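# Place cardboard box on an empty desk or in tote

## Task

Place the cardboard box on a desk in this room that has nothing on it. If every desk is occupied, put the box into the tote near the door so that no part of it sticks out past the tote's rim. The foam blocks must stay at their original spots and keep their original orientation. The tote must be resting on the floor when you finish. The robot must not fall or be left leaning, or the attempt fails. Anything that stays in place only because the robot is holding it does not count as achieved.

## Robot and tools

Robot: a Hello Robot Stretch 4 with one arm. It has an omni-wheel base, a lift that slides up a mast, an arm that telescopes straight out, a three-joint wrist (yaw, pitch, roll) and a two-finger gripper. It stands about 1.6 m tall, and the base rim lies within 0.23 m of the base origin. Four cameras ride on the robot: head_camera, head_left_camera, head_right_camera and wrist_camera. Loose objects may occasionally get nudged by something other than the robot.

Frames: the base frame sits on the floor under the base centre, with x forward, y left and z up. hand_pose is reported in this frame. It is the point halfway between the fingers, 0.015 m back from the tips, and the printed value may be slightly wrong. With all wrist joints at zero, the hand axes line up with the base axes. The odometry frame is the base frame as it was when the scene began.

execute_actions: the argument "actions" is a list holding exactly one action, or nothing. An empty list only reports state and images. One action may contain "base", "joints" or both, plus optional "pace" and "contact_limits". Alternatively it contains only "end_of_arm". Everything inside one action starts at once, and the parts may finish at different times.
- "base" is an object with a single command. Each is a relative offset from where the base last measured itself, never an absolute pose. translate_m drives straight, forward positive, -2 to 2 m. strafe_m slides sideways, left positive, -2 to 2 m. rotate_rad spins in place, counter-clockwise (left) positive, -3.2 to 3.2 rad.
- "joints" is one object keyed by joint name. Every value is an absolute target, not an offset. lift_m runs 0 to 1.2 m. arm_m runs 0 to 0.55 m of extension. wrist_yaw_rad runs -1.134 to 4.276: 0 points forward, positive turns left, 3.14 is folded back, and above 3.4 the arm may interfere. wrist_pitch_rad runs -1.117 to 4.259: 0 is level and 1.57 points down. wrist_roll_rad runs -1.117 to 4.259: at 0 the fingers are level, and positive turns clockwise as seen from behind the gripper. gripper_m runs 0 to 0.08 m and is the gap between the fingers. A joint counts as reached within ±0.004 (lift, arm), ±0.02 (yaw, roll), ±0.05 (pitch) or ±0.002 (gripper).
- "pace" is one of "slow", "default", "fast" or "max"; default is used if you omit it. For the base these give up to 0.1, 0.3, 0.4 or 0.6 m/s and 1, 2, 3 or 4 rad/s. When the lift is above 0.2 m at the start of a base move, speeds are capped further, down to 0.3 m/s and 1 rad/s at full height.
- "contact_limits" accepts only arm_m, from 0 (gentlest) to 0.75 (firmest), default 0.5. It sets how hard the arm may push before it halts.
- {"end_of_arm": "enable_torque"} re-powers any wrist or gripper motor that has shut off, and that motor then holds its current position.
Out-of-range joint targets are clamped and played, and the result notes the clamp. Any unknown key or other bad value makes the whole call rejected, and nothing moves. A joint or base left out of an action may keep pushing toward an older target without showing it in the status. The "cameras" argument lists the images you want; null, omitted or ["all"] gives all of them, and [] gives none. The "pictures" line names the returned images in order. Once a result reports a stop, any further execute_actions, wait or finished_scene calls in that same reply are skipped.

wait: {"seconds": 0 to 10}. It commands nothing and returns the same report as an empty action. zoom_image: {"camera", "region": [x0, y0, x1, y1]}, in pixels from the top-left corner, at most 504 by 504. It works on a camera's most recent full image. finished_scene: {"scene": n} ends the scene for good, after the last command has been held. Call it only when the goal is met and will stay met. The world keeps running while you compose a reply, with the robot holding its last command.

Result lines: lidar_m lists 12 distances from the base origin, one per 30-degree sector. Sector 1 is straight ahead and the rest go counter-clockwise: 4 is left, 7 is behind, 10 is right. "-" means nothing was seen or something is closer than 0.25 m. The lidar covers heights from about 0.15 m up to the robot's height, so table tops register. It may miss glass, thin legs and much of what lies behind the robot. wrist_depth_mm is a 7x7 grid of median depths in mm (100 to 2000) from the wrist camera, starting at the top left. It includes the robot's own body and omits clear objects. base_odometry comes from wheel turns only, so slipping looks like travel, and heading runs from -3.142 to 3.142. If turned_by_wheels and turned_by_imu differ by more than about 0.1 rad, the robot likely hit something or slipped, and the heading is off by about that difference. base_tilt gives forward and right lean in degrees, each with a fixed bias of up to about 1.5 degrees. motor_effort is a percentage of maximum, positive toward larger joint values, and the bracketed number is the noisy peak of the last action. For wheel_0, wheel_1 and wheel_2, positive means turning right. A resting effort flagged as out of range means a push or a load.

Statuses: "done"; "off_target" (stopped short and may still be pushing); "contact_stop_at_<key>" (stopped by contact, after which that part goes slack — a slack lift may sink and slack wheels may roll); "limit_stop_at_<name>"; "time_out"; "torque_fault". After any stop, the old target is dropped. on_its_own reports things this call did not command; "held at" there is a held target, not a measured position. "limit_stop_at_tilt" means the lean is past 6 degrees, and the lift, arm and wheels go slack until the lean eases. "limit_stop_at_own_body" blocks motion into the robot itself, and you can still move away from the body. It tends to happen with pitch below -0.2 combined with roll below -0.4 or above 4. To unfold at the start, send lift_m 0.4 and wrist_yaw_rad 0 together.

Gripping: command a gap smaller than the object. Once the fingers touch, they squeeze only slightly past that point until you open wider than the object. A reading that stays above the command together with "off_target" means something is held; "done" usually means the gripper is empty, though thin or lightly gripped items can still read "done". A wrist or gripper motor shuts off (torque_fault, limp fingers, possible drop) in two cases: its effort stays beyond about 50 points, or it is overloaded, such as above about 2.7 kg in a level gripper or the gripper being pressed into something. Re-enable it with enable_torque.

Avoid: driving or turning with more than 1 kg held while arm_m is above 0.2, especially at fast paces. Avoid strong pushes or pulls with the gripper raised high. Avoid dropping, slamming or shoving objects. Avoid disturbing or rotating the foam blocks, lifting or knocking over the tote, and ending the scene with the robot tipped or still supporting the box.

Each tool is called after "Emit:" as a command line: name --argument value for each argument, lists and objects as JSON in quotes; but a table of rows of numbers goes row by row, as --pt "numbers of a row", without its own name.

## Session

Emit:
execute_actions --actions '[]'

Scene clock: 0.00 s.
base_odometry: x=+0.000 y=+0.000 heading=+0.000 (m, m, rad; odometry frame)
turned_by_wheels: +0.000 (rad since the last result)
turned_by_imu: +0.000 (rad since the last result)
base_tilt: forward=+0.5 right=+0.0 (deg)
lidar_m: 1.47 1.02 0.77 0.74 0.78 1.50 1.40 0.96 0.96 0.93 1.01 1.45
base_status: not commanded
joint_positions: lift_m=+0.289 arm_m=+0.003 wrist_yaw_rad=+3.198 wrist_pitch_rad=+0.003 wrist_roll_rad=+0.009 gripper_m=+0.040
joint_status: not commanded
motor_effort: lift_m=+21 arm_m=-1 wrist_yaw_rad=+0 wrist_pitch_rad=-8 wrist_roll_rad=+0 gripper_m=+0 wheel_0=+1 wheel_1=+0 wheel_2=-1 (%)
hand_pose: x=-0.0438 y=+0.0754 z=+0.4663 quat_wxyz=(-0.028, -0.001, +0.004, +1.000) (m; base frame)
wrist_depth_mm: - - 132 1464 1464 1397 1397 / - - 127 226 1464 1397 1336 / - 107 136 268 1464 1430 1336 / 188 145 1618 1576 1499 1464 1397 / 198 1576 1576 1576 1464 1499 1397 / 200 1118 114 1229 150 1430 1397 / 196 - - 1025 976 - 1098
pictures: head_camera, head_left_camera, head_right_camera, wrist_camera
Images, in order (width x height): head_camera 420x560, head_left_camera 420x672, head_right_camera 420x672, wrist_camera 616x392.

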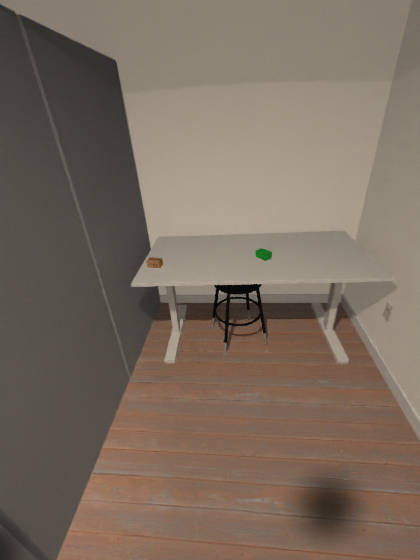

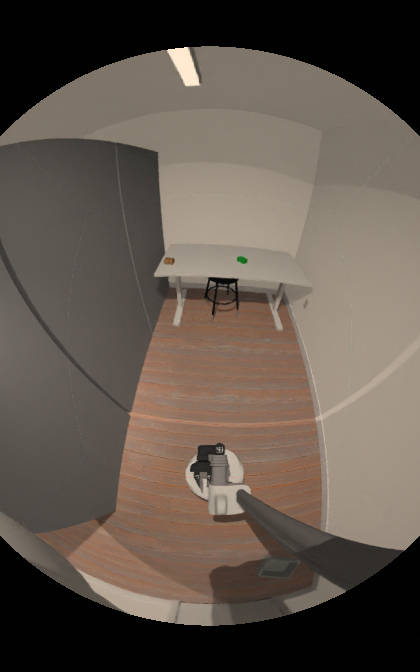

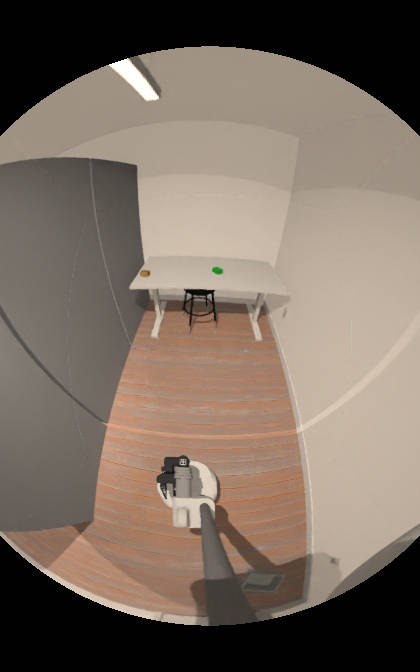

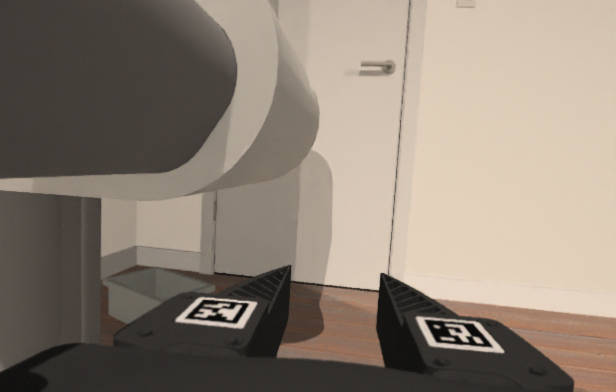

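Emit:
execute_actions --actions '[{"base":{"translate_m":1.05},"joints":{"lift_m":0.6,"wrist_yaw_rad":0,"gripper_m":0.08}}]' --cameras '[]'

Emit:
execute_actions --actions '[{"base":{"strafe_m":0.38},"joints":{"lift_m":1.05,"wrist_pitch_rad":1.57,"wrist_roll_rad":1.57}}]'

Scene clock: 11.73 s.
base_odometry: x=+1.050 y=+0.000 heading=+0.000 (m, m, rad; odometry frame)
turned_by_wheels: +0.000 (rad since the last result)
turned_by_imu: +0.006 (rad since the last result)
base_tilt: forward=+0.5 right=+0.0 (deg)
lidar_m: 0.43 0.44 0.63 0.69 0.73 1.05 1.98 1.35 1.01 0.97 0.58 0.45
base_status: done
joint_positions: lift_m=+0.600 arm_m=+0.003 wrist_yaw_rad=+0.000 wrist_pitch_rad=+0.003 wrist_roll_rad=+0.009 gripper_m=+0.080
joint_status: all done
motor_effort: lift_m=+22(26) arm_m=-1(1) wrist_yaw_rad=-1(7) wrist_pitch_rad=-6(8) wrist_roll_rad=+0(0) gripper_m=+1(0) wheel_0=+3(5) wheel_1=+2(3) wheel_2=+1(11) (%)
hand_pose: x=+0.3862 y=-0.0874 z=+0.7776 quat_wxyz=(+1.000, +0.004, +0.001, +0.000) (m; base frame)
wrist_depth_mm: 917 1042 1008 976 946 931 904 / 946 1025 1008 991 960 931 917 / 946 1042 1025 991 991 946 931 / 854 904 1025 991 991 976 946 / 397 418 442 466 500 466 559 / 274 110 142 290 296 136 324 / - - 177 230 228 116 -
pictures: none
No camera images: the call's "cameras" was empty. Leave "cameras" out to get every camera's image.

Scene clock: 14.53 s.
base_odometry: x=+1.050 y=+0.380 heading=+0.000 (m, m, rad; odometry frame)
turned_by_wheels: +0.000 (rad since the last result)
turned_by_imu: +0.001 (rad since the last result)
base_tilt: forward=+0.4 right=+0.0 (deg)
lidar_m: 0.42 0.43 0.33 0.32 0.34 0.48 2.47 1.88 1.41 1.37 0.61 0.46
base_status: done
joint_positions: lift_m=+1.050 arm_m=+0.003 wrist_yaw_rad=+0.000 wrist_pitch_rad=+1.570 wrist_roll_rad=+1.569 gripper_m=+0.080
joint_status: all done
motor_effort: lift_m=+24(28) arm_m=-1(1) wrist_yaw_rad=+0(1) wrist_pitch_rad=+1(5) wrist_roll_rad=+1(6) gripper_m=+1(2) wheel_0=-1(8) wheel_1=-1(13) wheel_2=+0(1) (%)
hand_pose: x=+0.1737 y=-0.0874 z=+1.0153 quat_wxyz=(+0.501, +0.500, +0.500, -0.499) (m; base frame)
wrist_depth_mm: 449 798 1118 1098 1078 1098 1060 / 459 917 1138 1118 1098 1078 1060 / 466 1182 1138 1138 1118 1060 1078 / 477 1138 1182 1138 917 917 1078 / 477 1182 1182 1182 946 1098 1098 / 480 110 142 1182 1118 136 1138 / - - 512 960 946 116 -
pictures: head_camera, head_left_camera, head_right_camera, wrist_camera
Images, in order (width x height): head_camera 420x560, head_left_camera 420x672, head_right_camera 420x672, wrist_camera 616x392.

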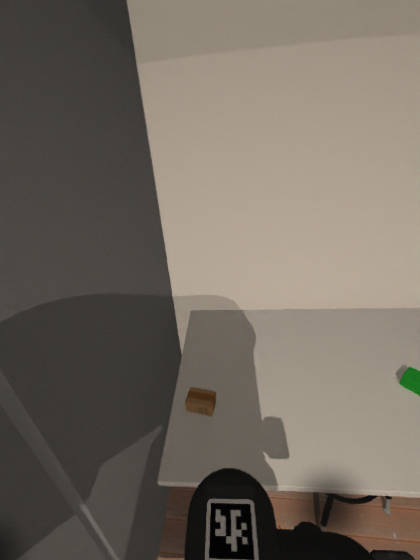

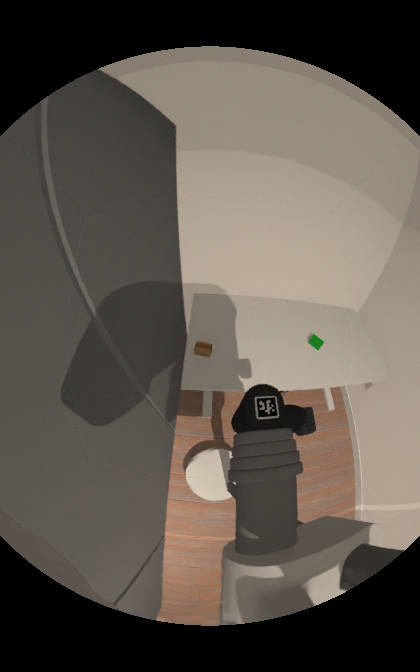

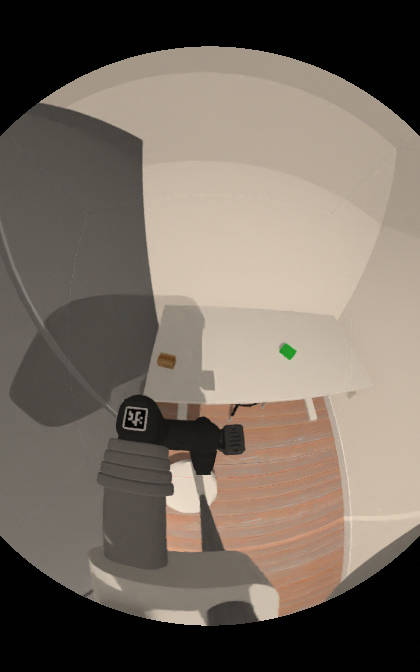

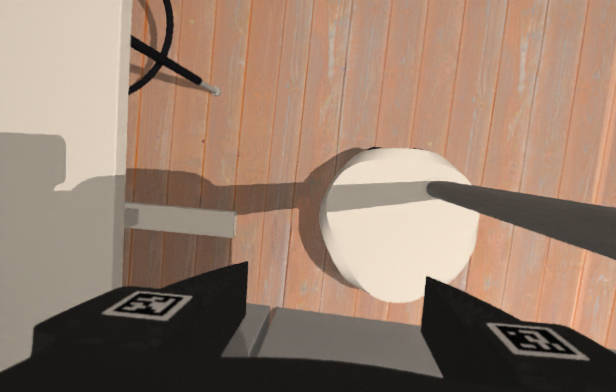

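Emit:
execute_actions --actions '[{"base":{"rotate_rad":0.2},"joints":{"arm_m":0.43,"wrist_yaw_rad":1.57,"wrist_roll_rad":0.2}}]' --cameras '["head_camera","wrist_camera"]'

Scene clock: 46.33 s.
base_odometry: x=+1.050 y=+0.380 heading=+0.200 (m, m, rad; odometry frame)
turned_by_wheels: +0.199 (rad since the last result)
turned_by_imu: +0.204 (rad since the last result)
base_tilt: forward=+0.6 right=-0.1 (deg)
lidar_m: 0.42 0.38 0.32 0.31 0.37 0.66 2.08 1.61 1.37 0.98 0.54 0.44
base_status: done
joint_positions: lift_m=+1.050 arm_m=+0.429 wrist_yaw_rad=+1.570 wrist_pitch_rad=+1.570 wrist_roll_rad=+0.201 gripper_m=+0.080
joint_status: all done
motor_effort: lift_m=+24(24) arm_m=+6(9) wrist_yaw_rad=+1(7) wrist_pitch_rad=+1(0) wrist_roll_rad=-2(7) gripper_m=+1(1) wheel_0=-2(7) wheel_1=-2(8) wheel_2=-4(7) (%)
hand_pose: x=+0.6873 y=+0.0000 z=+1.0153 quat_wxyz=(+0.548, -0.447, +0.548, +0.447) (m; base frame)
wrist_depth_mm: 407 375 351 329 307 291 277 / 842 723 640 569 512 462 427 / 1229 1182 1182 1118 1118 1078 878 / 991 976 449 442 433 427 418 / 1008 991 455 445 433 427 424 / 1255 110 142 445 445 136 424 / - - 298 455 445 116 -
pictures: head_camera, wrist_camera
Images, in order (width x height): head_camera 420x560, wrist_camera 616x392.

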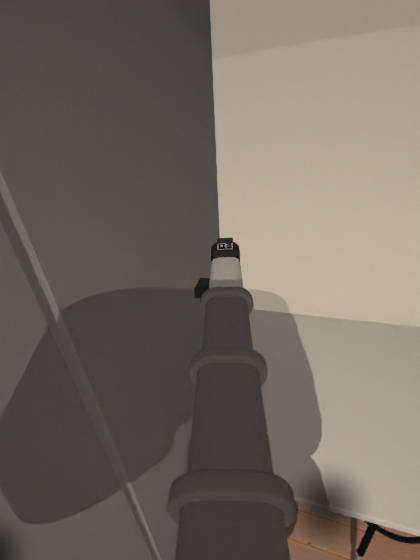

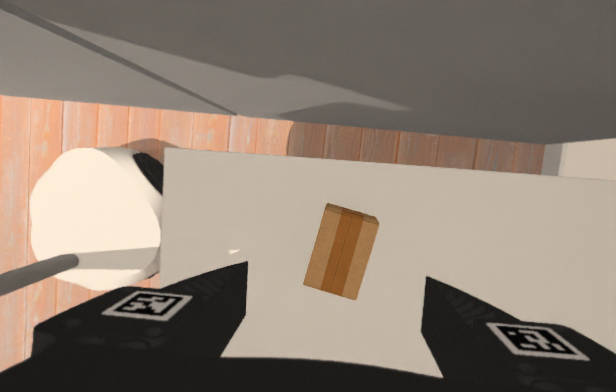

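Emit:
execute_actions --actions '[{"base":{"rotate_rad":-0.035},"joints":{"arm_m":0.445,"lift_m":0.9,"wrist_roll_rad":0.43}}]' --cameras '["wrist_camera"]'

Scene clock: 59.20 s.
base_odometry: x=+1.050 y=+0.380 heading=+0.165 (m, m, rad; odometry frame)
turned_by_wheels: -0.034 (rad since the last result)
turned_by_imu: -0.034 (rad since the last result)
base_tilt: forward=+0.4 right=-0.1 (deg)
lidar_m: 0.44 0.39 0.32 0.31 0.38 0.62 2.46 1.64 1.38 1.06 0.52 0.44
base_status: done
joint_positions: lift_m=+0.900 arm_m=+0.444 wrist_yaw_rad=+1.570 wrist_pitch_rad=+1.570 wrist_roll_rad=+0.429 gripper_m=+0.080
joint_status: all done
motor_effort: lift_m=+18(24) arm_m=+6(8) wrist_yaw_rad=+1(1) wrist_pitch_rad=+1(1) wrist_roll_rad=+1(5) gripper_m=+1(0) wheel_0=+1(6) wheel_1=+3(5) wheel_2=+3(4) (%)
hand_pose: x=+0.7023 y=+0.0000 z=+0.8658 quat_wxyz=(+0.595, -0.382, +0.595, +0.382) (m; base frame)
wrist_depth_mm: 277 301 332 364 410 455 535 / 399 452 521 603 741 750 750 / 707 866 854 293 283 279 272 / 1078 304 298 291 286 281 277 / 854 309 303 245 289 285 278 / 866 110 142 249 293 136 283 / - - 221 301 297 116 -
pictures: wrist_camera
Images, in order (width x height): wrist_camera 616x392.

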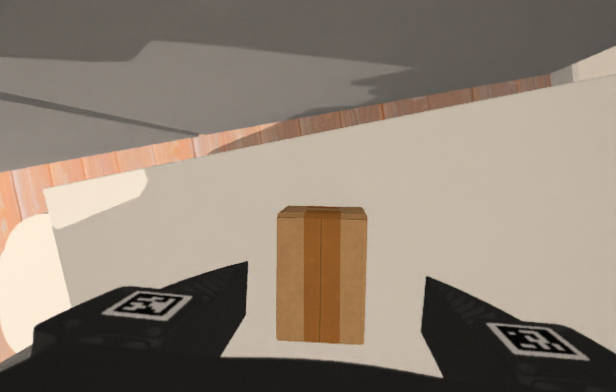

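Emit:
execute_actions --actions '[{"base":{"rotate_rad":-0.022},"joints":{"arm_m":0.432,"lift_m":0.84}}]' --cameras '["wrist_camera"]'

Scene clock: 68.07 s.
base_odometry: x=+1.050 y=+0.380 heading=+0.143 (m, m, rad; odometry frame)
turned_by_wheels: -0.022 (rad since the last result)
turned_by_imu: -0.021 (rad since the last result)
base_tilt: forward=+0.4 right=-0.2 (deg)
lidar_m: 0.44 0.40 0.32 0.30 0.36 0.61 2.09 1.67 1.38 1.08 0.56 0.44
base_status: done
joint_positions: lift_m=+0.840 arm_m=+0.433 wrist_yaw_rad=+1.570 wrist_pitch_rad=+1.570 wrist_roll_rad=+0.429 gripper_m=+0.080
joint_status: all done
motor_effort: lift_m=+18(12) arm_m=-6(5) wrist_yaw_rad=+0(1) wrist_pitch_rad=+1(1) wrist_roll_rad=+1(1) gripper_m=+2(1) wheel_0=+0(5) wheel_1=-1(5) wheel_2=-1(7) (%)
hand_pose: x=+0.6913 y=+0.0000 z=+0.8058 quat_wxyz=(+0.595, -0.382, +0.595, +0.382) (m; base frame)
wrist_depth_mm: 303 334 368 413 466 530 535 / 436 488 574 580 224 217 213 / 668 243 235 230 225 220 217 / 250 242 237 185 226 223 219 / 252 246 239 185 228 226 223 / 256 110 142 187 185 136 225 / - - 189 189 235 116 -
pictures: wrist_camera
Images, in order (width x height): wrist_camera 616x392.

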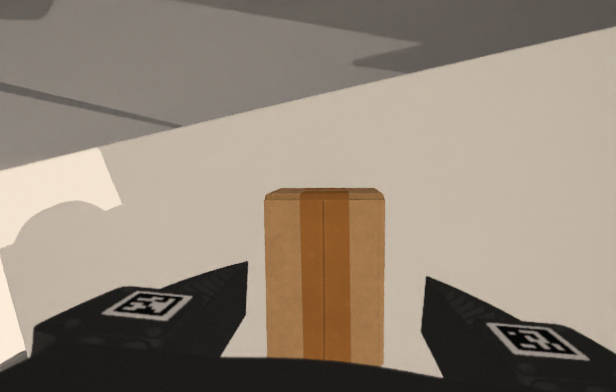

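Emit:
execute_actions --actions '[{"joints":{"lift_m":0.785,"arm_m":0.429}}]' --cameras '["wrist_camera"]'

Emit:
execute_actions --actions '[{"joints":{"gripper_m":0.03}}]' --cameras '["wrist_camera"]'

Scene clock: 77.07 s.
base_odometry: x=+1.050 y=+0.380 heading=+0.143 (m, m, rad; odometry frame)
turned_by_wheels: +0.000 (rad since the last result)
turned_by_imu: +0.001 (rad since the last result)
base_tilt: forward=+0.5 right=+0.0 (deg)
lidar_m: 0.42 0.39 0.32 0.32 0.35 0.60 2.08 1.63 1.39 1.09 0.55 0.43
base_status: not commanded
joint_positions: lift_m=+0.785 arm_m=+0.430 wrist_yaw_rad=+1.570 wrist_pitch_rad=+1.570 wrist_roll_rad=+0.429 gripper_m=+0.080
joint_status: all done
motor_effort: lift_m=+18(19) arm_m=-6(5) wrist_yaw_rad=+0(0) wrist_pitch_rad=-1(1) wrist_roll_rad=+2(1) gripper_m=+2(3) wheel_0=+0(0) wheel_1=-1(1) wheel_2=+0(1) (%)
hand_pose: x=+0.6884 y=+0.0000 z=+0.7508 quat_wxyz=(+0.595, -0.382, +0.595, +0.382) (m; base frame)
wrist_depth_mm: 306 336 370 413 452 439 163 / 433 496 492 174 169 166 163 / 189 183 179 175 172 168 166 / 189 185 181 160 172 170 168 / 191 189 183 129 127 173 170 / 195 110 132 131 129 136 172 / - - 134 132 130 116 -
pictures: wrist_camera
Images, in order (width x height): wrist_camera 616x392.

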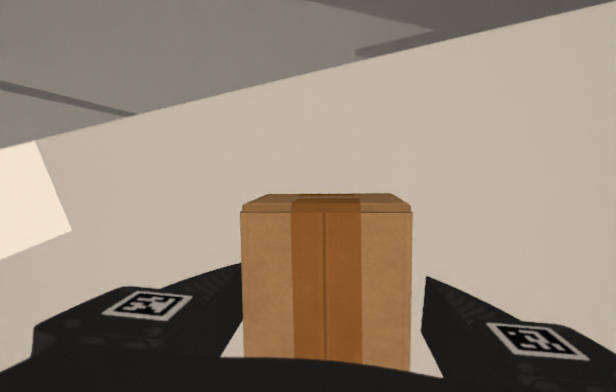

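Scene clock: 78.07 s.
base_odometry: x=+1.050 y=+0.380 heading=+0.143 (m, m, rad; odometry frame)
turned_by_wheels: +0.000 (rad since the last result)
turned_by_imu: +0.000 (rad since the last result)
base_tilt: forward=+0.4 right=-0.1 (deg)
lidar_m: 0.44 0.40 0.31 0.32 0.36 0.59 2.09 1.67 1.38 1.09 0.55 0.43
base_status: not commanded
joint_positions: lift_m=+0.785 arm_m=+0.430 wrist_yaw_rad=+1.570 wrist_pitch_rad=+1.570 wrist_roll_rad=+0.429 gripper_m=+0.059
joint_status: gripper_m off_target (ended at +0.059, target +0.030)
on_its_own: gripper_m is held at +0.054, not at your +0.030, by its contact guard: the fingers met something
motor_effort: lift_m=+17(18) arm_m=-6(6) wrist_yaw_rad=+0(1) wrist_pitch_rad=+0(1) wrist_roll_rad=+1(1) gripper_m=-42(48) wheel_0=+0(0) wheel_1=-1(1) wheel_2=-1(1) (%)
hand_pose: x=+0.6884 y=+0.0000 z=+0.7508 quat_wxyz=(+0.595, -0.382, +0.595, +0.382) (m; base frame)
wrist_depth_mm: 304 336 370 415 455 436 163 / 430 496 488 174 169 167 164 / 189 183 179 175 171 168 166 / 189 185 181 165 172 171 168 / 192 187 183 129 127 173 170 / 195 189 127 131 128 172 173 / 198 - - 132 129 - -
pictures: wrist_camera
Images, in order (width x height): wrist_camera 616x392.

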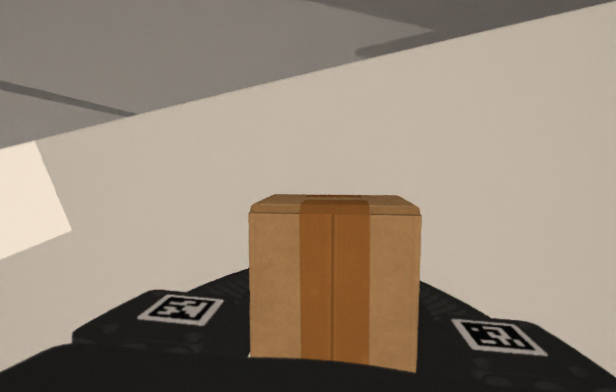

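Emit:
execute_actions --actions '[{"joints":{"lift_m":0.9}}]' --cameras '[]'

Emit:
execute_actions --actions '[{"joints":{"arm_m":0.005},"base":{"rotate_rad":-0.145}}]' --cameras '[]'

Emit:
execute_actions --actions '[{"joints":{"lift_m":0.5},"base":{"translate_m":-1.2}}]'

Scene clock: 85.63 s.
base_odometry: x=+1.050 y=+0.380 heading=+0.143 (m, m, rad; odometry frame)
turned_by_wheels: +0.000 (rad since the last result)
turned_by_imu: +0.001 (rad since the last result)
base_tilt: forward=+0.5 right=+0.0 (deg)
lidar_m: 0.43 0.39 0.33 0.32 0.37 0.63 2.07 1.67 1.38 1.09 0.53 0.44
base_status: not commanded
joint_positions: lift_m=+0.900 arm_m=+0.430 wrist_yaw_rad=+1.570 wrist_pitch_rad=+1.570 wrist_roll_rad=+0.429 gripper_m=+0.059
joint_status: all done
on_its_own: gripper_m is held at +0.054, not at your +0.030, by its contact guard: the fingers met something
motor_effort: lift_m=+24(26) arm_m=-6(6) wrist_yaw_rad=+1(0) wrist_pitch_rad=-2(2) wrist_roll_rad=+1(1) gripper_m=-42(40) wheel_0=+0(0) wheel_1=-1(1) wheel_2=-1(1) (%)
hand_pose: x=+0.6884 y=+0.0000 z=+0.8652 quat_wxyz=(+0.595, -0.382, +0.595, +0.382) (m; base frame)
wrist_depth_mm: 304 334 370 415 459 544 609 / 433 496 569 654 661 274 268 / 732 750 296 287 282 277 271 / 1060 304 298 165 283 281 276 / 854 307 303 129 127 285 278 / 866 310 127 130 129 283 281 / 866 - - 132 129 - -
pictures: none
No camera images: the call's "cameras" was empty. Leave "cameras" out to get every camera's image.

Scene clock: 87.97 s.
base_odometry: x=+1.050 y=+0.380 heading=-0.002 (m, m, rad; odometry frame)
turned_by_wheels: -0.145 (rad since the last result)
turned_by_imu: -0.146 (rad since the last result)
base_tilt: forward=+0.4 right=-0.1 (deg)
lidar_m: 0.43 0.45 0.32 0.31 0.33 0.49 2.46 1.85 1.43 1.34 0.63 0.46
base_status: done
joint_positions: lift_m=+0.900 arm_m=+0.006 wrist_yaw_rad=+1.570 wrist_pitch_rad=+1.570 wrist_roll_rad=+0.429 gripper_m=+0.059
joint_status: all done
on_its_own: gripper_m is held at +0.054, not at your +0.030, by its contact guard: the fingers met something
motor_effort: lift_m=+25(25) arm_m=-6(7) wrist_yaw_rad=+0(0) wrist_pitch_rad=+1(1) wrist_roll_rad=+1(1) gripper_m=-41(42) wheel_0=+1(9) wheel_1=+0(6) wheel_2=+2(8) (%)
hand_pose: x=+0.2644 y=+0.0000 z=+0.8652 quat_wxyz=(+0.595, -0.382, +0.595, +0.382) (m; base frame)
wrist_depth_mm: 449 508 603 741 904 946 268 / 585 707 891 960 960 946 271 / 842 1008 1008 1008 976 960 286 / 1078 1042 809 165 960 960 976 / 1060 1060 809 129 128 991 960 / 1118 1078 127 131 128 991 960 / 1098 - - 132 130 - -
pictures: none
No camera images: the call's "cameras" was empty. Leave "cameras" out to get every camera's image.

Scene clock: 93.43 s.
base_odometry: x=-0.150 y=+0.383 heading=-0.002 (m, m, rad; odometry frame)
turned_by_wheels: +0.000 (rad since the last result)
turned_by_imu: -0.001 (rad since the last result)
base_tilt: forward=+0.4 right=+0.1 (deg)
lidar_m: 1.29 0.52 0.38 0.36 0.41 1.33 1.26 1.11 1.04 1.30 1.41 1.68
base_status: done
joint_positions: lift_m=+0.500 arm_m=+0.006 wrist_yaw_rad=+1.570 wrist_pitch_rad=+1.570 wrist_roll_rad=+0.429 gripper_m=+0.059
joint_status: all done
on_its_own: gripper_m is held at +0.054, not at your +0.030, by its contact guard: the fingers met something
motor_effort: lift_m=+19(26) arm_m=-6(6) wrist_yaw_rad=+0(1) wrist_pitch_rad=+1(1) wrist_roll_rad=+0(1) gripper_m=-40(41) wheel_0=-2(6) wheel_1=-2(5) wheel_2=+0(10) (%)
hand_pose: x=+0.2643 y=+0.0000 z=+0.4657 quat_wxyz=(+0.595, -0.381, +0.595, +0.382) (m; base frame)
wrist_depth_mm: 525 603 597 585 569 559 564 / 634 621 609 597 580 569 564 / 640 415 569 603 597 580 564 / 421 418 410 164 591 591 580 / 433 421 418 129 127 591 585 / 439 424 127 131 128 609 585 / 445 - - 132 129 - -
pictures: head_camera, head_left_camera, head_right_camera, wrist_camera
Images, in order (width x height): head_camera 420x560, head_left_camera 420x672, head_right_camera 420x672, wrist_camera 616x392.

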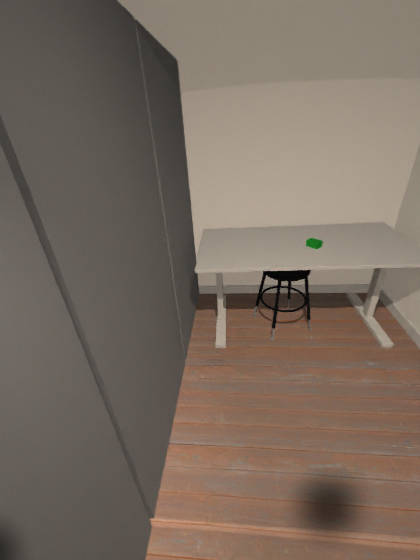

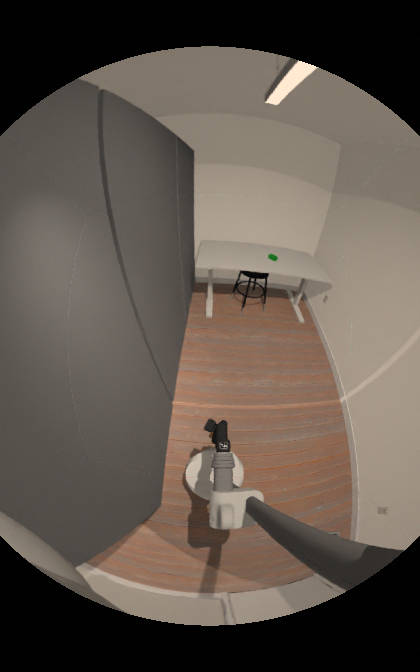

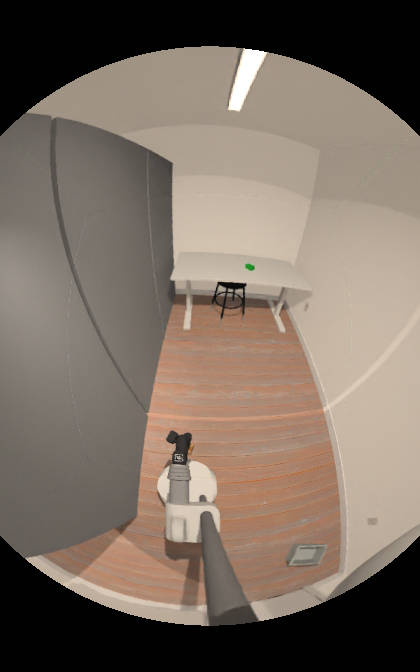

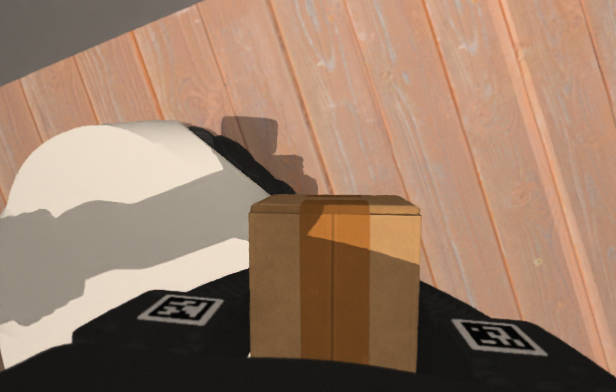

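Emit:
execute_actions --actions '[{"base":{"translate_m":-0.55}}]' --cameras '[]'

Emit:
execute_actions --actions '[{"base":{"rotate_rad":1.55}}]'

Scene clock: 102.77 s.
base_odometry: x=-0.700 y=+0.384 heading=-0.002 (m, m, rad; odometry frame)
turned_by_wheels: +0.000 (rad since the last result)
turned_by_imu: +0.000 (rad since the last result)
base_tilt: forward=+0.5 right=+0.0 (deg)
lidar_m: 1.40 0.53 0.45 2.44 1.01 0.76 0.71 0.70 0.77 0.79 1.37 1.95
base_status: done
joint_positions: lift_m=+0.500 arm_m=+0.006 wrist_yaw_rad=+1.570 wrist_pitch_rad=+1.570 wrist_roll_rad=+0.429 gripper_m=+0.059
joint_status: not commanded
on_its_own: gripper_m is held at +0.054, not at your +0.030, by its contact guard: the fingers met something
motor_effort: lift_m=+19(19) arm_m=-5(6) wrist_yaw_rad=+1(0) wrist_pitch_rad=+0(1) wrist_roll_rad=+1(1) gripper_m=-42(40) wheel_0=-3(8) wheel_1=-1(9) wheel_2=-1(10) (%)
hand_pose: x=+0.2643 y=+0.0000 z=+0.4657 quat_wxyz=(+0.595, -0.381, +0.595, +0.382) (m; base frame)
wrist_depth_mm: 627 615 603 591 580 569 554 / 634 609 609 597 580 569 564 / 634 413 530 615 591 580 574 / 424 418 413 164 597 580 580 / 430 421 418 129 127 597 591 / 439 424 127 131 128 603 585 / 449 - - 132 129 - -
pictures: none
No camera images: the call's "cameras" was empty. Leave "cameras" out to get every camera's image.

Scene clock: 104.80 s.
base_odometry: x=-0.700 y=+0.384 heading=+1.547 (m, m, rad; odometry frame)
turned_by_wheels: +1.550 (rad since the last result)
turned_by_imu: +1.575 (rad since the last result)
base_tilt: forward=+0.4 right=+0.0 (deg)
lidar_m: 0.86 1.04 0.77 0.70 0.70 0.82 0.81 1.37 1.89 1.50 0.57 0.44
base_status: done
joint_positions: lift_m=+0.500 arm_m=+0.006 wrist_yaw_rad=+1.570 wrist_pitch_rad=+1.570 wrist_roll_rad=+0.430 gripper_m=+0.059
joint_status: not commanded
on_its_own: gripper_m is held at +0.054, not at your +0.030, by its contact guard: the fingers met something
motor_effort: lift_m=+20(19) arm_m=-6(6) wrist_yaw_rad=+0(0) wrist_pitch_rad=+0(0) wrist_roll_rad=+1(1) gripper_m=-41(42) wheel_0=-1(5) wheel_1=-2(7) wheel_2=-1(9) (%)
hand_pose: x=+0.2643 y=+0.0001 z=+0.4657 quat_wxyz=(+0.595, -0.381, +0.595, +0.382) (m; base frame)
wrist_depth_mm: 627 615 597 591 585 569 554 / 640 621 597 597 597 580 564 / 634 415 525 603 597 580 569 / 424 415 413 165 591 597 574 / 433 421 413 129 127 603 580 / 439 424 127 131 129 496 466 / 445 - - 132 129 - -
pictures: head_camera, head_left_camera, head_right_camera, wrist_camera
Images, in order (width x height): head_camera 420x560, head_left_camera 420x672, head_right_camera 420x672, wrist_camera 616x392.

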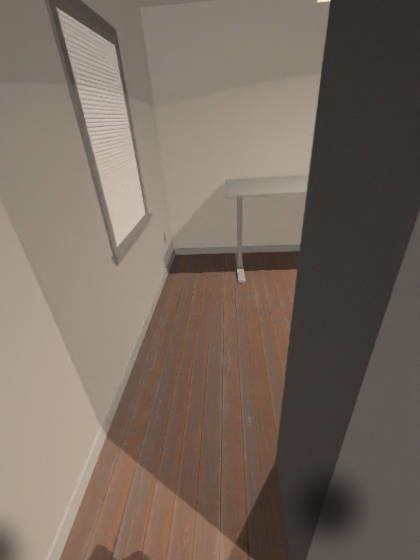

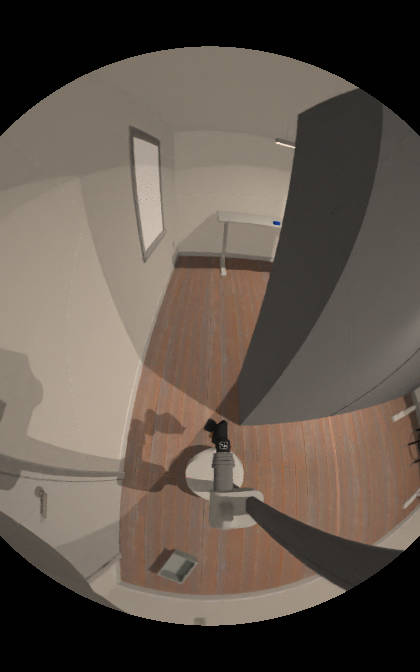

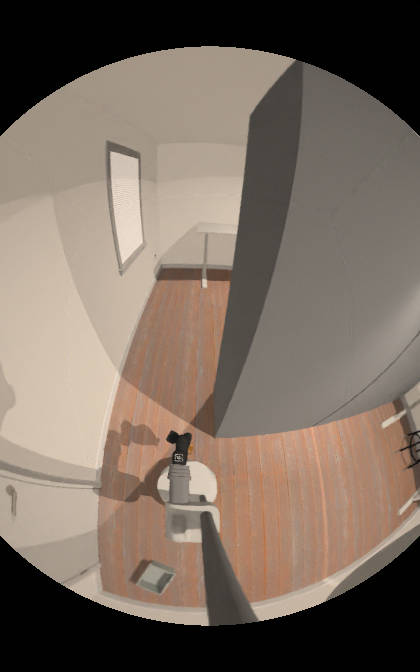

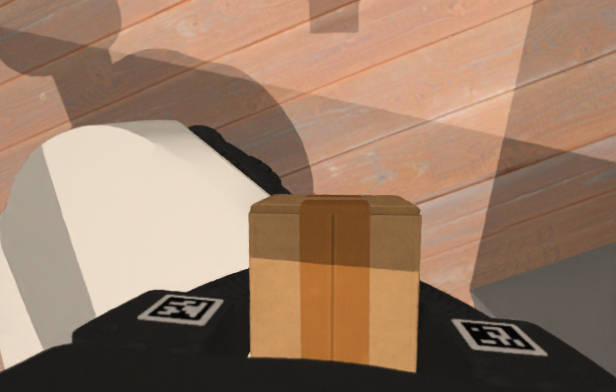

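Emit:
execute_actions --actions '[{"base":{"strafe_m":0.28}}]' --cameras '[]'

Emit:
execute_actions --actions '[{"base":{"translate_m":1.7},"pace":"fast"}]'

Scene clock: 112.33 s.
base_odometry: x=-0.980 y=+0.390 heading=+1.547 (m, m, rad; odometry frame)
turned_by_wheels: +0.000 (rad since the last result)
turned_by_imu: +0.002 (rad since the last result)
base_tilt: forward=+0.6 right=+0.0 (deg)
lidar_m: 1.70 0.64 0.46 0.41 0.44 0.63 0.76 1.35 1.90 1.51 0.62 0.69
base_status: done
joint_positions: lift_m=+0.500 arm_m=+0.006 wrist_yaw_rad=+1.570 wrist_pitch_rad=+1.570 wrist_roll_rad=+0.430 gripper_m=+0.059
joint_status: not commanded
on_its_own: gripper_m is held at +0.054, not at your +0.030, by its contact guard: the fingers met something
motor_effort: lift_m=+19(19) arm_m=-5(6) wrist_yaw_rad=+0(1) wrist_pitch_rad=+2(2) wrist_roll_rad=+1(1) gripper_m=-42(39) wheel_0=-1(11) wheel_1=+1(10) wheel_2=+0(1) (%)
hand_pose: x=+0.2643 y=+0.0001 z=+0.4657 quat_wxyz=(+0.595, -0.381, +0.595, +0.382) (m; base frame)
wrist_depth_mm: 621 615 603 591 580 559 559 / 634 615 615 603 591 574 564 / 640 413 569 609 591 585 574 / 421 421 410 165 597 591 580 / 433 421 413 129 127 603 585 / 439 424 127 131 128 597 591 / 449 - - 132 129 - -
pictures: none
No camera images: the call's "cameras" was empty. Leave "cameras" out to get every camera's image.

Scene clock: 117.87 s.
base_odometry: x=-0.940 y=+2.090 heading=+1.547 (m, m, rad; odometry frame)
turned_by_wheels: +0.000 (rad since the last result)
turned_by_imu: +0.006 (rad since the last result)
base_tilt: forward=+0.4 right=+0.1 (deg)
lidar_m: 1.22 0.54 0.41 0.37 0.45 0.62 1.83 0.96 1.19 2.51 1.28 0.95
base_status: done
joint_positions: lift_m=+0.500 arm_m=+0.006 wrist_yaw_rad=+1.570 wrist_pitch_rad=+1.570 wrist_roll_rad=+0.430 gripper_m=+0.059
joint_status: not commanded
on_its_own: gripper_m is held at +0.054, not at your +0.030, by its contact guard: the fingers met something
motor_effort: lift_m=+19(19) arm_m=-6(6) wrist_yaw_rad=+1(0) wrist_pitch_rad=-2(1) wrist_roll_rad=+1(1) gripper_m=-41(41) wheel_0=+1(11) wheel_1=+0(6) wheel_2=+0(13) (%)
hand_pose: x=+0.2643 y=+0.0001 z=+0.4657 quat_wxyz=(+0.595, -0.381, +0.595, +0.382) (m; base frame)
wrist_depth_mm: 597 609 591 591 574 564 554 / 627 627 603 603 580 574 569 / 647 421 525 603 591 574 569 / 427 415 413 165 591 597 580 / 436 421 410 129 127 597 585 / 439 421 126 131 128 591 591 / 445 - - 132 129 - -
pictures: head_camera, head_left_camera, head_right_camera, wrist_camera
Images, in order (width x height): head_camera 420x560, head_left_camera 420x672, head_right_camera 420x672, wrist_camera 616x392.

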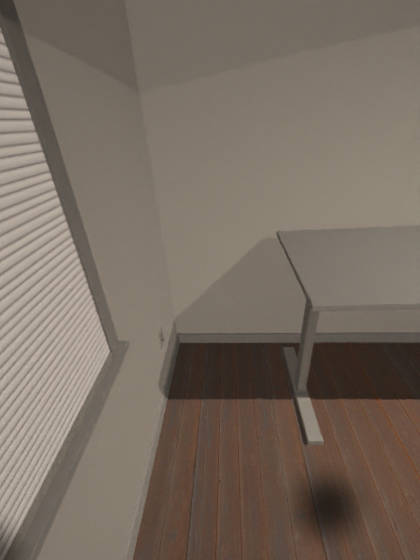

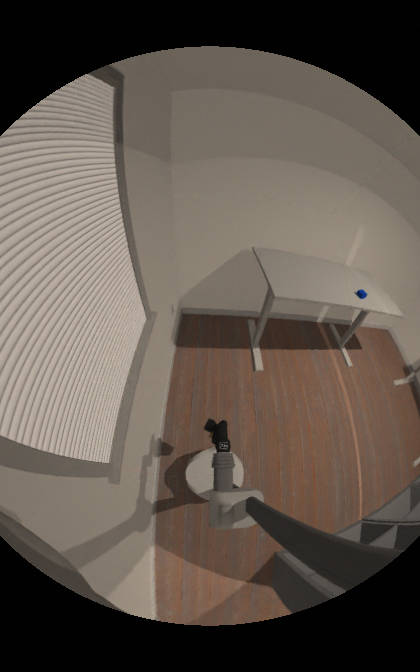

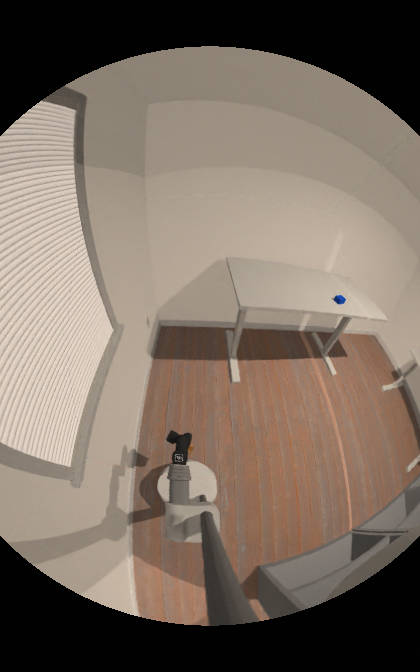

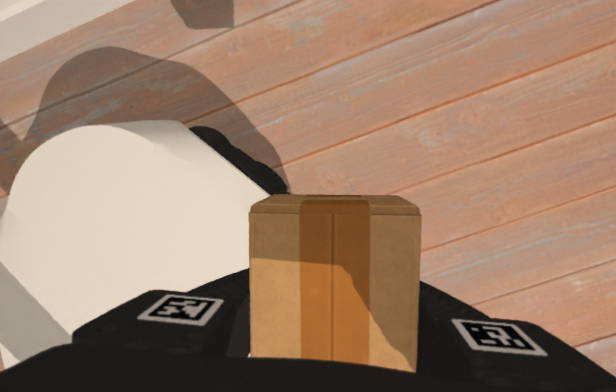

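Third desk to the right; look.

Emit:
execute_actions --actions '[{"base":{"rotate_rad":-1.45}}]' --cameras '["head_camera","head_left_camera"]'

Scene clock: 122.00 s.
base_odometry: x=-0.940 y=+2.090 heading=+0.098 (m, m, rad; odometry frame)
turned_by_wheels: -1.450 (rad since the last result)
turned_by_imu: -1.471 (rad since the last result)
base_tilt: forward=+0.3 right=+0.0 (deg)
lidar_m: 2.51 1.16 0.94 1.12 0.51 0.38 0.37 0.46 0.72 1.30 0.97 1.37
base_status: done
joint_positions: lift_m=+0.500 arm_m=+0.006 wrist_yaw_rad=+1.570 wrist_pitch_rad=+1.570 wrist_roll_rad=+0.429 gripper_m=+0.059
joint_status: not commanded
on_its_own: gripper_m is held at +0.054, not at your +0.030, by its contact guard: the fingers met something
motor_effort: lift_m=+19(20) arm_m=-6(6) wrist_yaw_rad=+1(1) wrist_pitch_rad=-1(2) wrist_roll_rad=+1(1) gripper_m=-40(42) wheel_0=+3(10) wheel_1=+1(8) wheel_2=+1(9) (%)
hand_pose: x=+0.2643 y=+0.0000 z=+0.4657 quat_wxyz=(+0.595, -0.382, +0.595, +0.382) (m; base frame)
wrist_depth_mm: 621 615 603 585 574 564 559 / 634 621 615 603 585 580 564 / 647 415 564 603 591 580 574 / 430 415 410 165 591 585 574 / 436 421 413 129 127 597 585 / 439 424 127 131 129 603 597 / 449 - - 132 129 - -
pictures: head_camera, head_left_camera
Images, in order (width x height): head_camera 420x560, head_left_camera 420x672.

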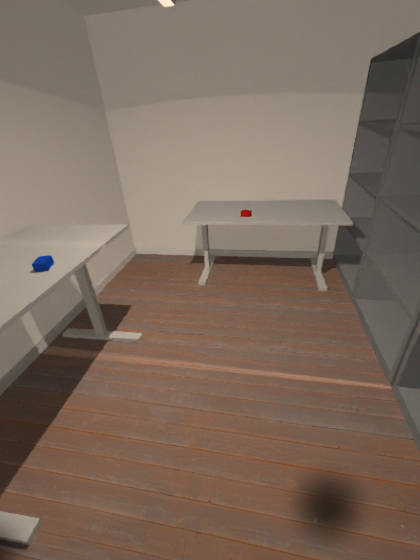

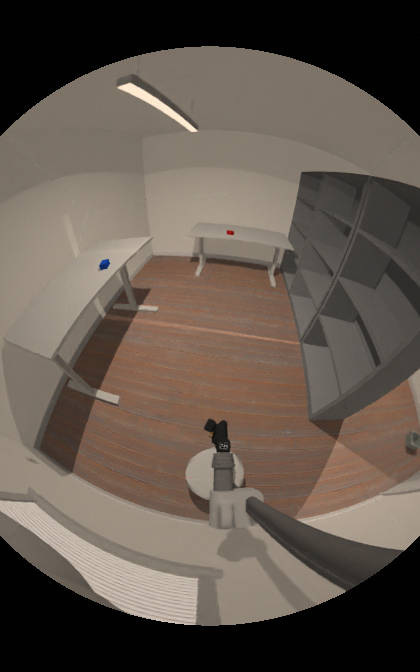

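Emit:
execute_actions --actions '[{"base":{"rotate_rad":-1.645}}]' --cameras '[]'

Emit:
execute_actions --actions '[{"base":{"translate_m":1.5},"pace":"fast"}]'

Scene clock: 133.13 s.
base_odometry: x=-0.940 y=+2.090 heading=-1.547 (m, m, rad; odometry frame)
turned_by_wheels: -1.644 (rad since the last result)
turned_by_imu: -1.669 (rad since the last result)
base_tilt: forward=+0.5 right=+0.0 (deg)
lidar_m: 2.27 0.97 1.25 2.52 1.24 0.97 1.35 0.53 0.40 0.35 0.46 0.66
base_status: done
joint_positions: lift_m=+0.500 arm_m=+0.006 wrist_yaw_rad=+1.570 wrist_pitch_rad=+1.570 wrist_roll_rad=+0.429 gripper_m=+0.059
joint_status: not commanded
on_its_own: gripper_m is held at +0.054, not at your +0.030, by its contact guard: the fingers met something
motor_effort: lift_m=+20(20) arm_m=-6(6) wrist_yaw_rad=+1(1) wrist_pitch_rad=-1(0) wrist_roll_rad=+1(1) gripper_m=-41(41) wheel_0=+4(9) wheel_1=+1(7) wheel_2=+1(9) (%)
hand_pose: x=+0.2644 y=+0.0000 z=+0.4657 quat_wxyz=(+0.595, -0.382, +0.595, +0.382) (m; base frame)
wrist_depth_mm: 621 615 603 597 574 564 559 / 634 621 603 591 580 580 564 / 640 415 549 603 597 569 574 / 430 415 410 165 597 591 580 / 436 421 407 129 127 597 591 / 436 427 126 131 128 591 591 / 445 - - 132 129 - -
pictures: none
No camera images: the call's "cameras" was empty. Leave "cameras" out to get every camera's image.

Scene clock: 138.17 s.
base_odometry: x=-0.904 y=+0.590 heading=-1.547 (m, m, rad; odometry frame)
turned_by_wheels: +0.000 (rad since the last result)
turned_by_imu: +0.006 (rad since the last result)
base_tilt: forward=+0.4 right=+0.0 (deg)
lidar_m: 0.91 1.61 2.34 0.60 0.43 0.62 1.64 0.73 0.54 0.53 0.58 0.82
base_status: done
joint_positions: lift_m=+0.500 arm_m=+0.006 wrist_yaw_rad=+1.570 wrist_pitch_rad=+1.570 wrist_roll_rad=+0.429 gripper_m=+0.059
joint_status: not commanded
on_its_own: gripper_m is held at +0.054, not at your +0.030, by its contact guard: the fingers met something
motor_effort: lift_m=+19(20) arm_m=-6(6) wrist_yaw_rad=+0(0) wrist_pitch_rad=+0(0) wrist_roll_rad=+1(1) gripper_m=-41(41) wheel_0=+0(8) wheel_1=+1(11) wheel_2=+0(14) (%)
hand_pose: x=+0.2643 y=+0.0000 z=+0.4657 quat_wxyz=(+0.595, -0.382, +0.595, +0.382) (m; base frame)
wrist_depth_mm: 634 615 603 585 580 569 559 / 634 621 603 591 585 580 549 / 634 413 549 609 591 580 574 / 421 418 407 164 591 591 580 / 433 421 415 129 127 591 585 / 439 424 127 131 128 597 591 / 439 - - 132 129 - -
pictures: head_camera, head_left_camera, head_right_camera, wrist_camera
Images, in order (width x height): head_camera 420x560, head_left_camera 420x672, head_right_camera 420x672, wrist_camera 616x392.

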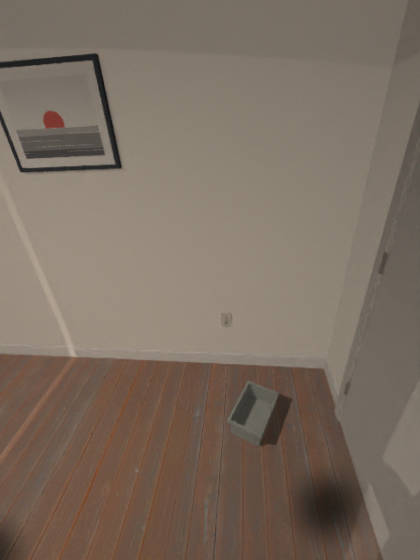

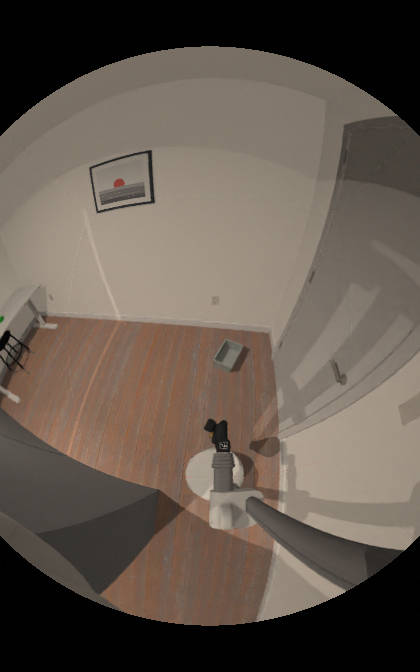

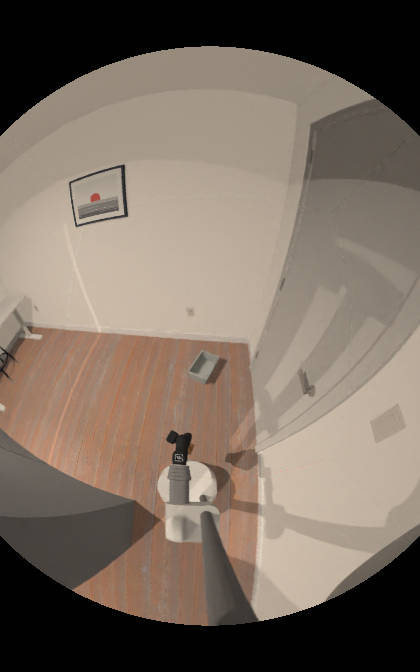

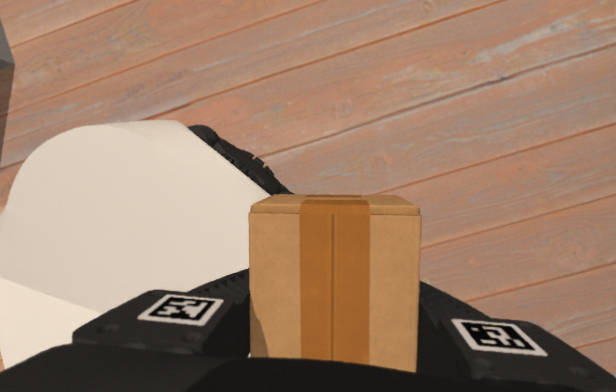

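Emit:
execute_actions --actions '[{"base":{"translate_m":0.5},"joints":{"arm_m":0.15}}]' --cameras '["head_camera","wrist_camera"]'

Scene clock: 144.80 s.
base_odometry: x=-0.892 y=+0.091 heading=-1.546 (m, m, rad; odometry frame)
turned_by_wheels: +0.000 (rad since the last result)
turned_by_imu: +0.003 (rad since the last result)
base_tilt: forward=+0.5 right=+0.0 (deg)
lidar_m: 0.46 1.07 1.57 2.13 0.91 0.78 1.80 0.76 0.57 0.50 0.61 0.45
base_status: done
joint_positions: lift_m=+0.500 arm_m=+0.149 wrist_yaw_rad=+1.570 wrist_pitch_rad=+1.570 wrist_roll_rad=+0.429 gripper_m=+0.059
joint_status: all done
on_its_own: gripper_m is held at +0.054, not at your +0.030, by its contact guard: the fingers met something
motor_effort: lift_m=+19(19) arm_m=+6(5) wrist_yaw_rad=+0(1) wrist_pitch_rad=+1(1) wrist_roll_rad=+1(1) gripper_m=-41(40) wheel_0=+2(7) wheel_1=+0(6) wheel_2=+1(10) (%)
hand_pose: x=+0.4073 y=+0.0000 z=+0.4657 quat_wxyz=(+0.595, -0.382, +0.595, +0.382) (m; base frame)
wrist_depth_mm: 615 609 597 591 585 564 559 / 634 621 603 597 580 580 564 / 634 621 621 597 591 574 564 / 427 492 621 165 484 591 574 / 430 427 500 129 127 597 574 / 439 427 127 131 128 504 525 / 439 - - 132 129 - -
pictures: head_camera, wrist_camera
Images, in order (width x height): head_camera 420x560, wrist_camera 616x392.

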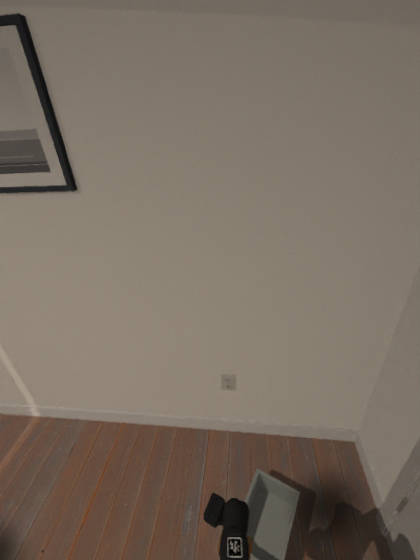

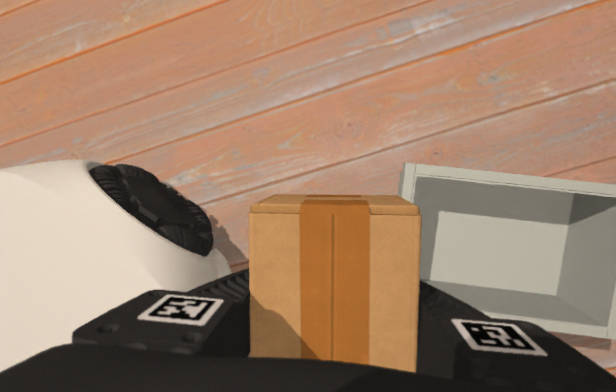

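Emit:
execute_actions --actions '[{"base":{"rotate_rad":-0.232},"joints":{"arm_m":0.385,"wrist_roll_rad":0.27}}]' --cameras '["head_camera","wrist_camera"]'

Scene clock: 158.57 s.
base_odometry: x=-0.892 y=+0.091 heading=-1.778 (m, m, rad; odometry frame)
turned_by_wheels: -0.232 (rad since the last result)
turned_by_imu: -0.234 (rad since the last result)
base_tilt: forward=+0.5 right=+0.2 (deg)
lidar_m: 0.44 1.02 1.23 2.35 1.19 0.77 0.90 0.97 0.64 0.50 0.56 0.70
base_status: done
joint_positions: lift_m=+0.500 arm_m=+0.384 wrist_yaw_rad=+1.570 wrist_pitch_rad=+1.570 wrist_roll_rad=+0.271 gripper_m=+0.059
joint_status: all done
on_its_own: gripper_m is held at +0.054, not at your +0.030, by its contact guard: the fingers met something
motor_effort: lift_m=+20(19) arm_m=+6(3) wrist_yaw_rad=+0(0) wrist_pitch_rad=-1(0) wrist_roll_rad=-2(5) gripper_m=-42(40) wheel_0=+3(5) wheel_1=+0(8) wheel_2=+2(7) (%)
hand_pose: x=+0.6423 y=+0.0000 z=+0.4657 quat_wxyz=(+0.563, -0.428, +0.563, +0.428) (m; base frame)
wrist_depth_mm: 621 621 591 591 574 569 521 / 627 621 609 597 580 574 554 / 654 634 615 591 585 580 564 / 615 634 615 165 480 585 574 / 539 640 517 129 127 585 591 / 525 647 127 131 128 591 591 / 496 - - 132 129 - -
pictures: head_camera, wrist_camera
Images, in order (width x height): head_camera 420x560, wrist_camera 616x392.

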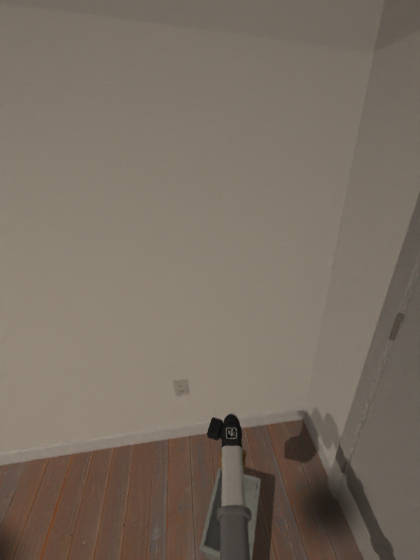

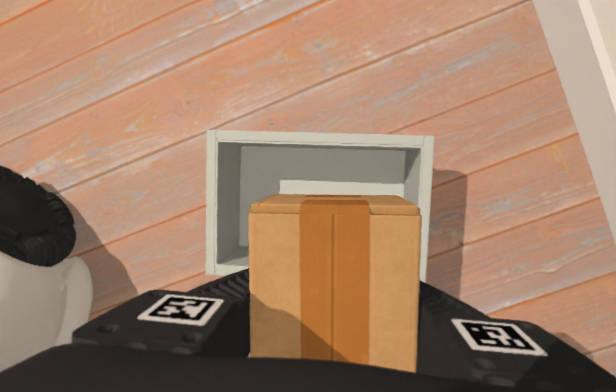

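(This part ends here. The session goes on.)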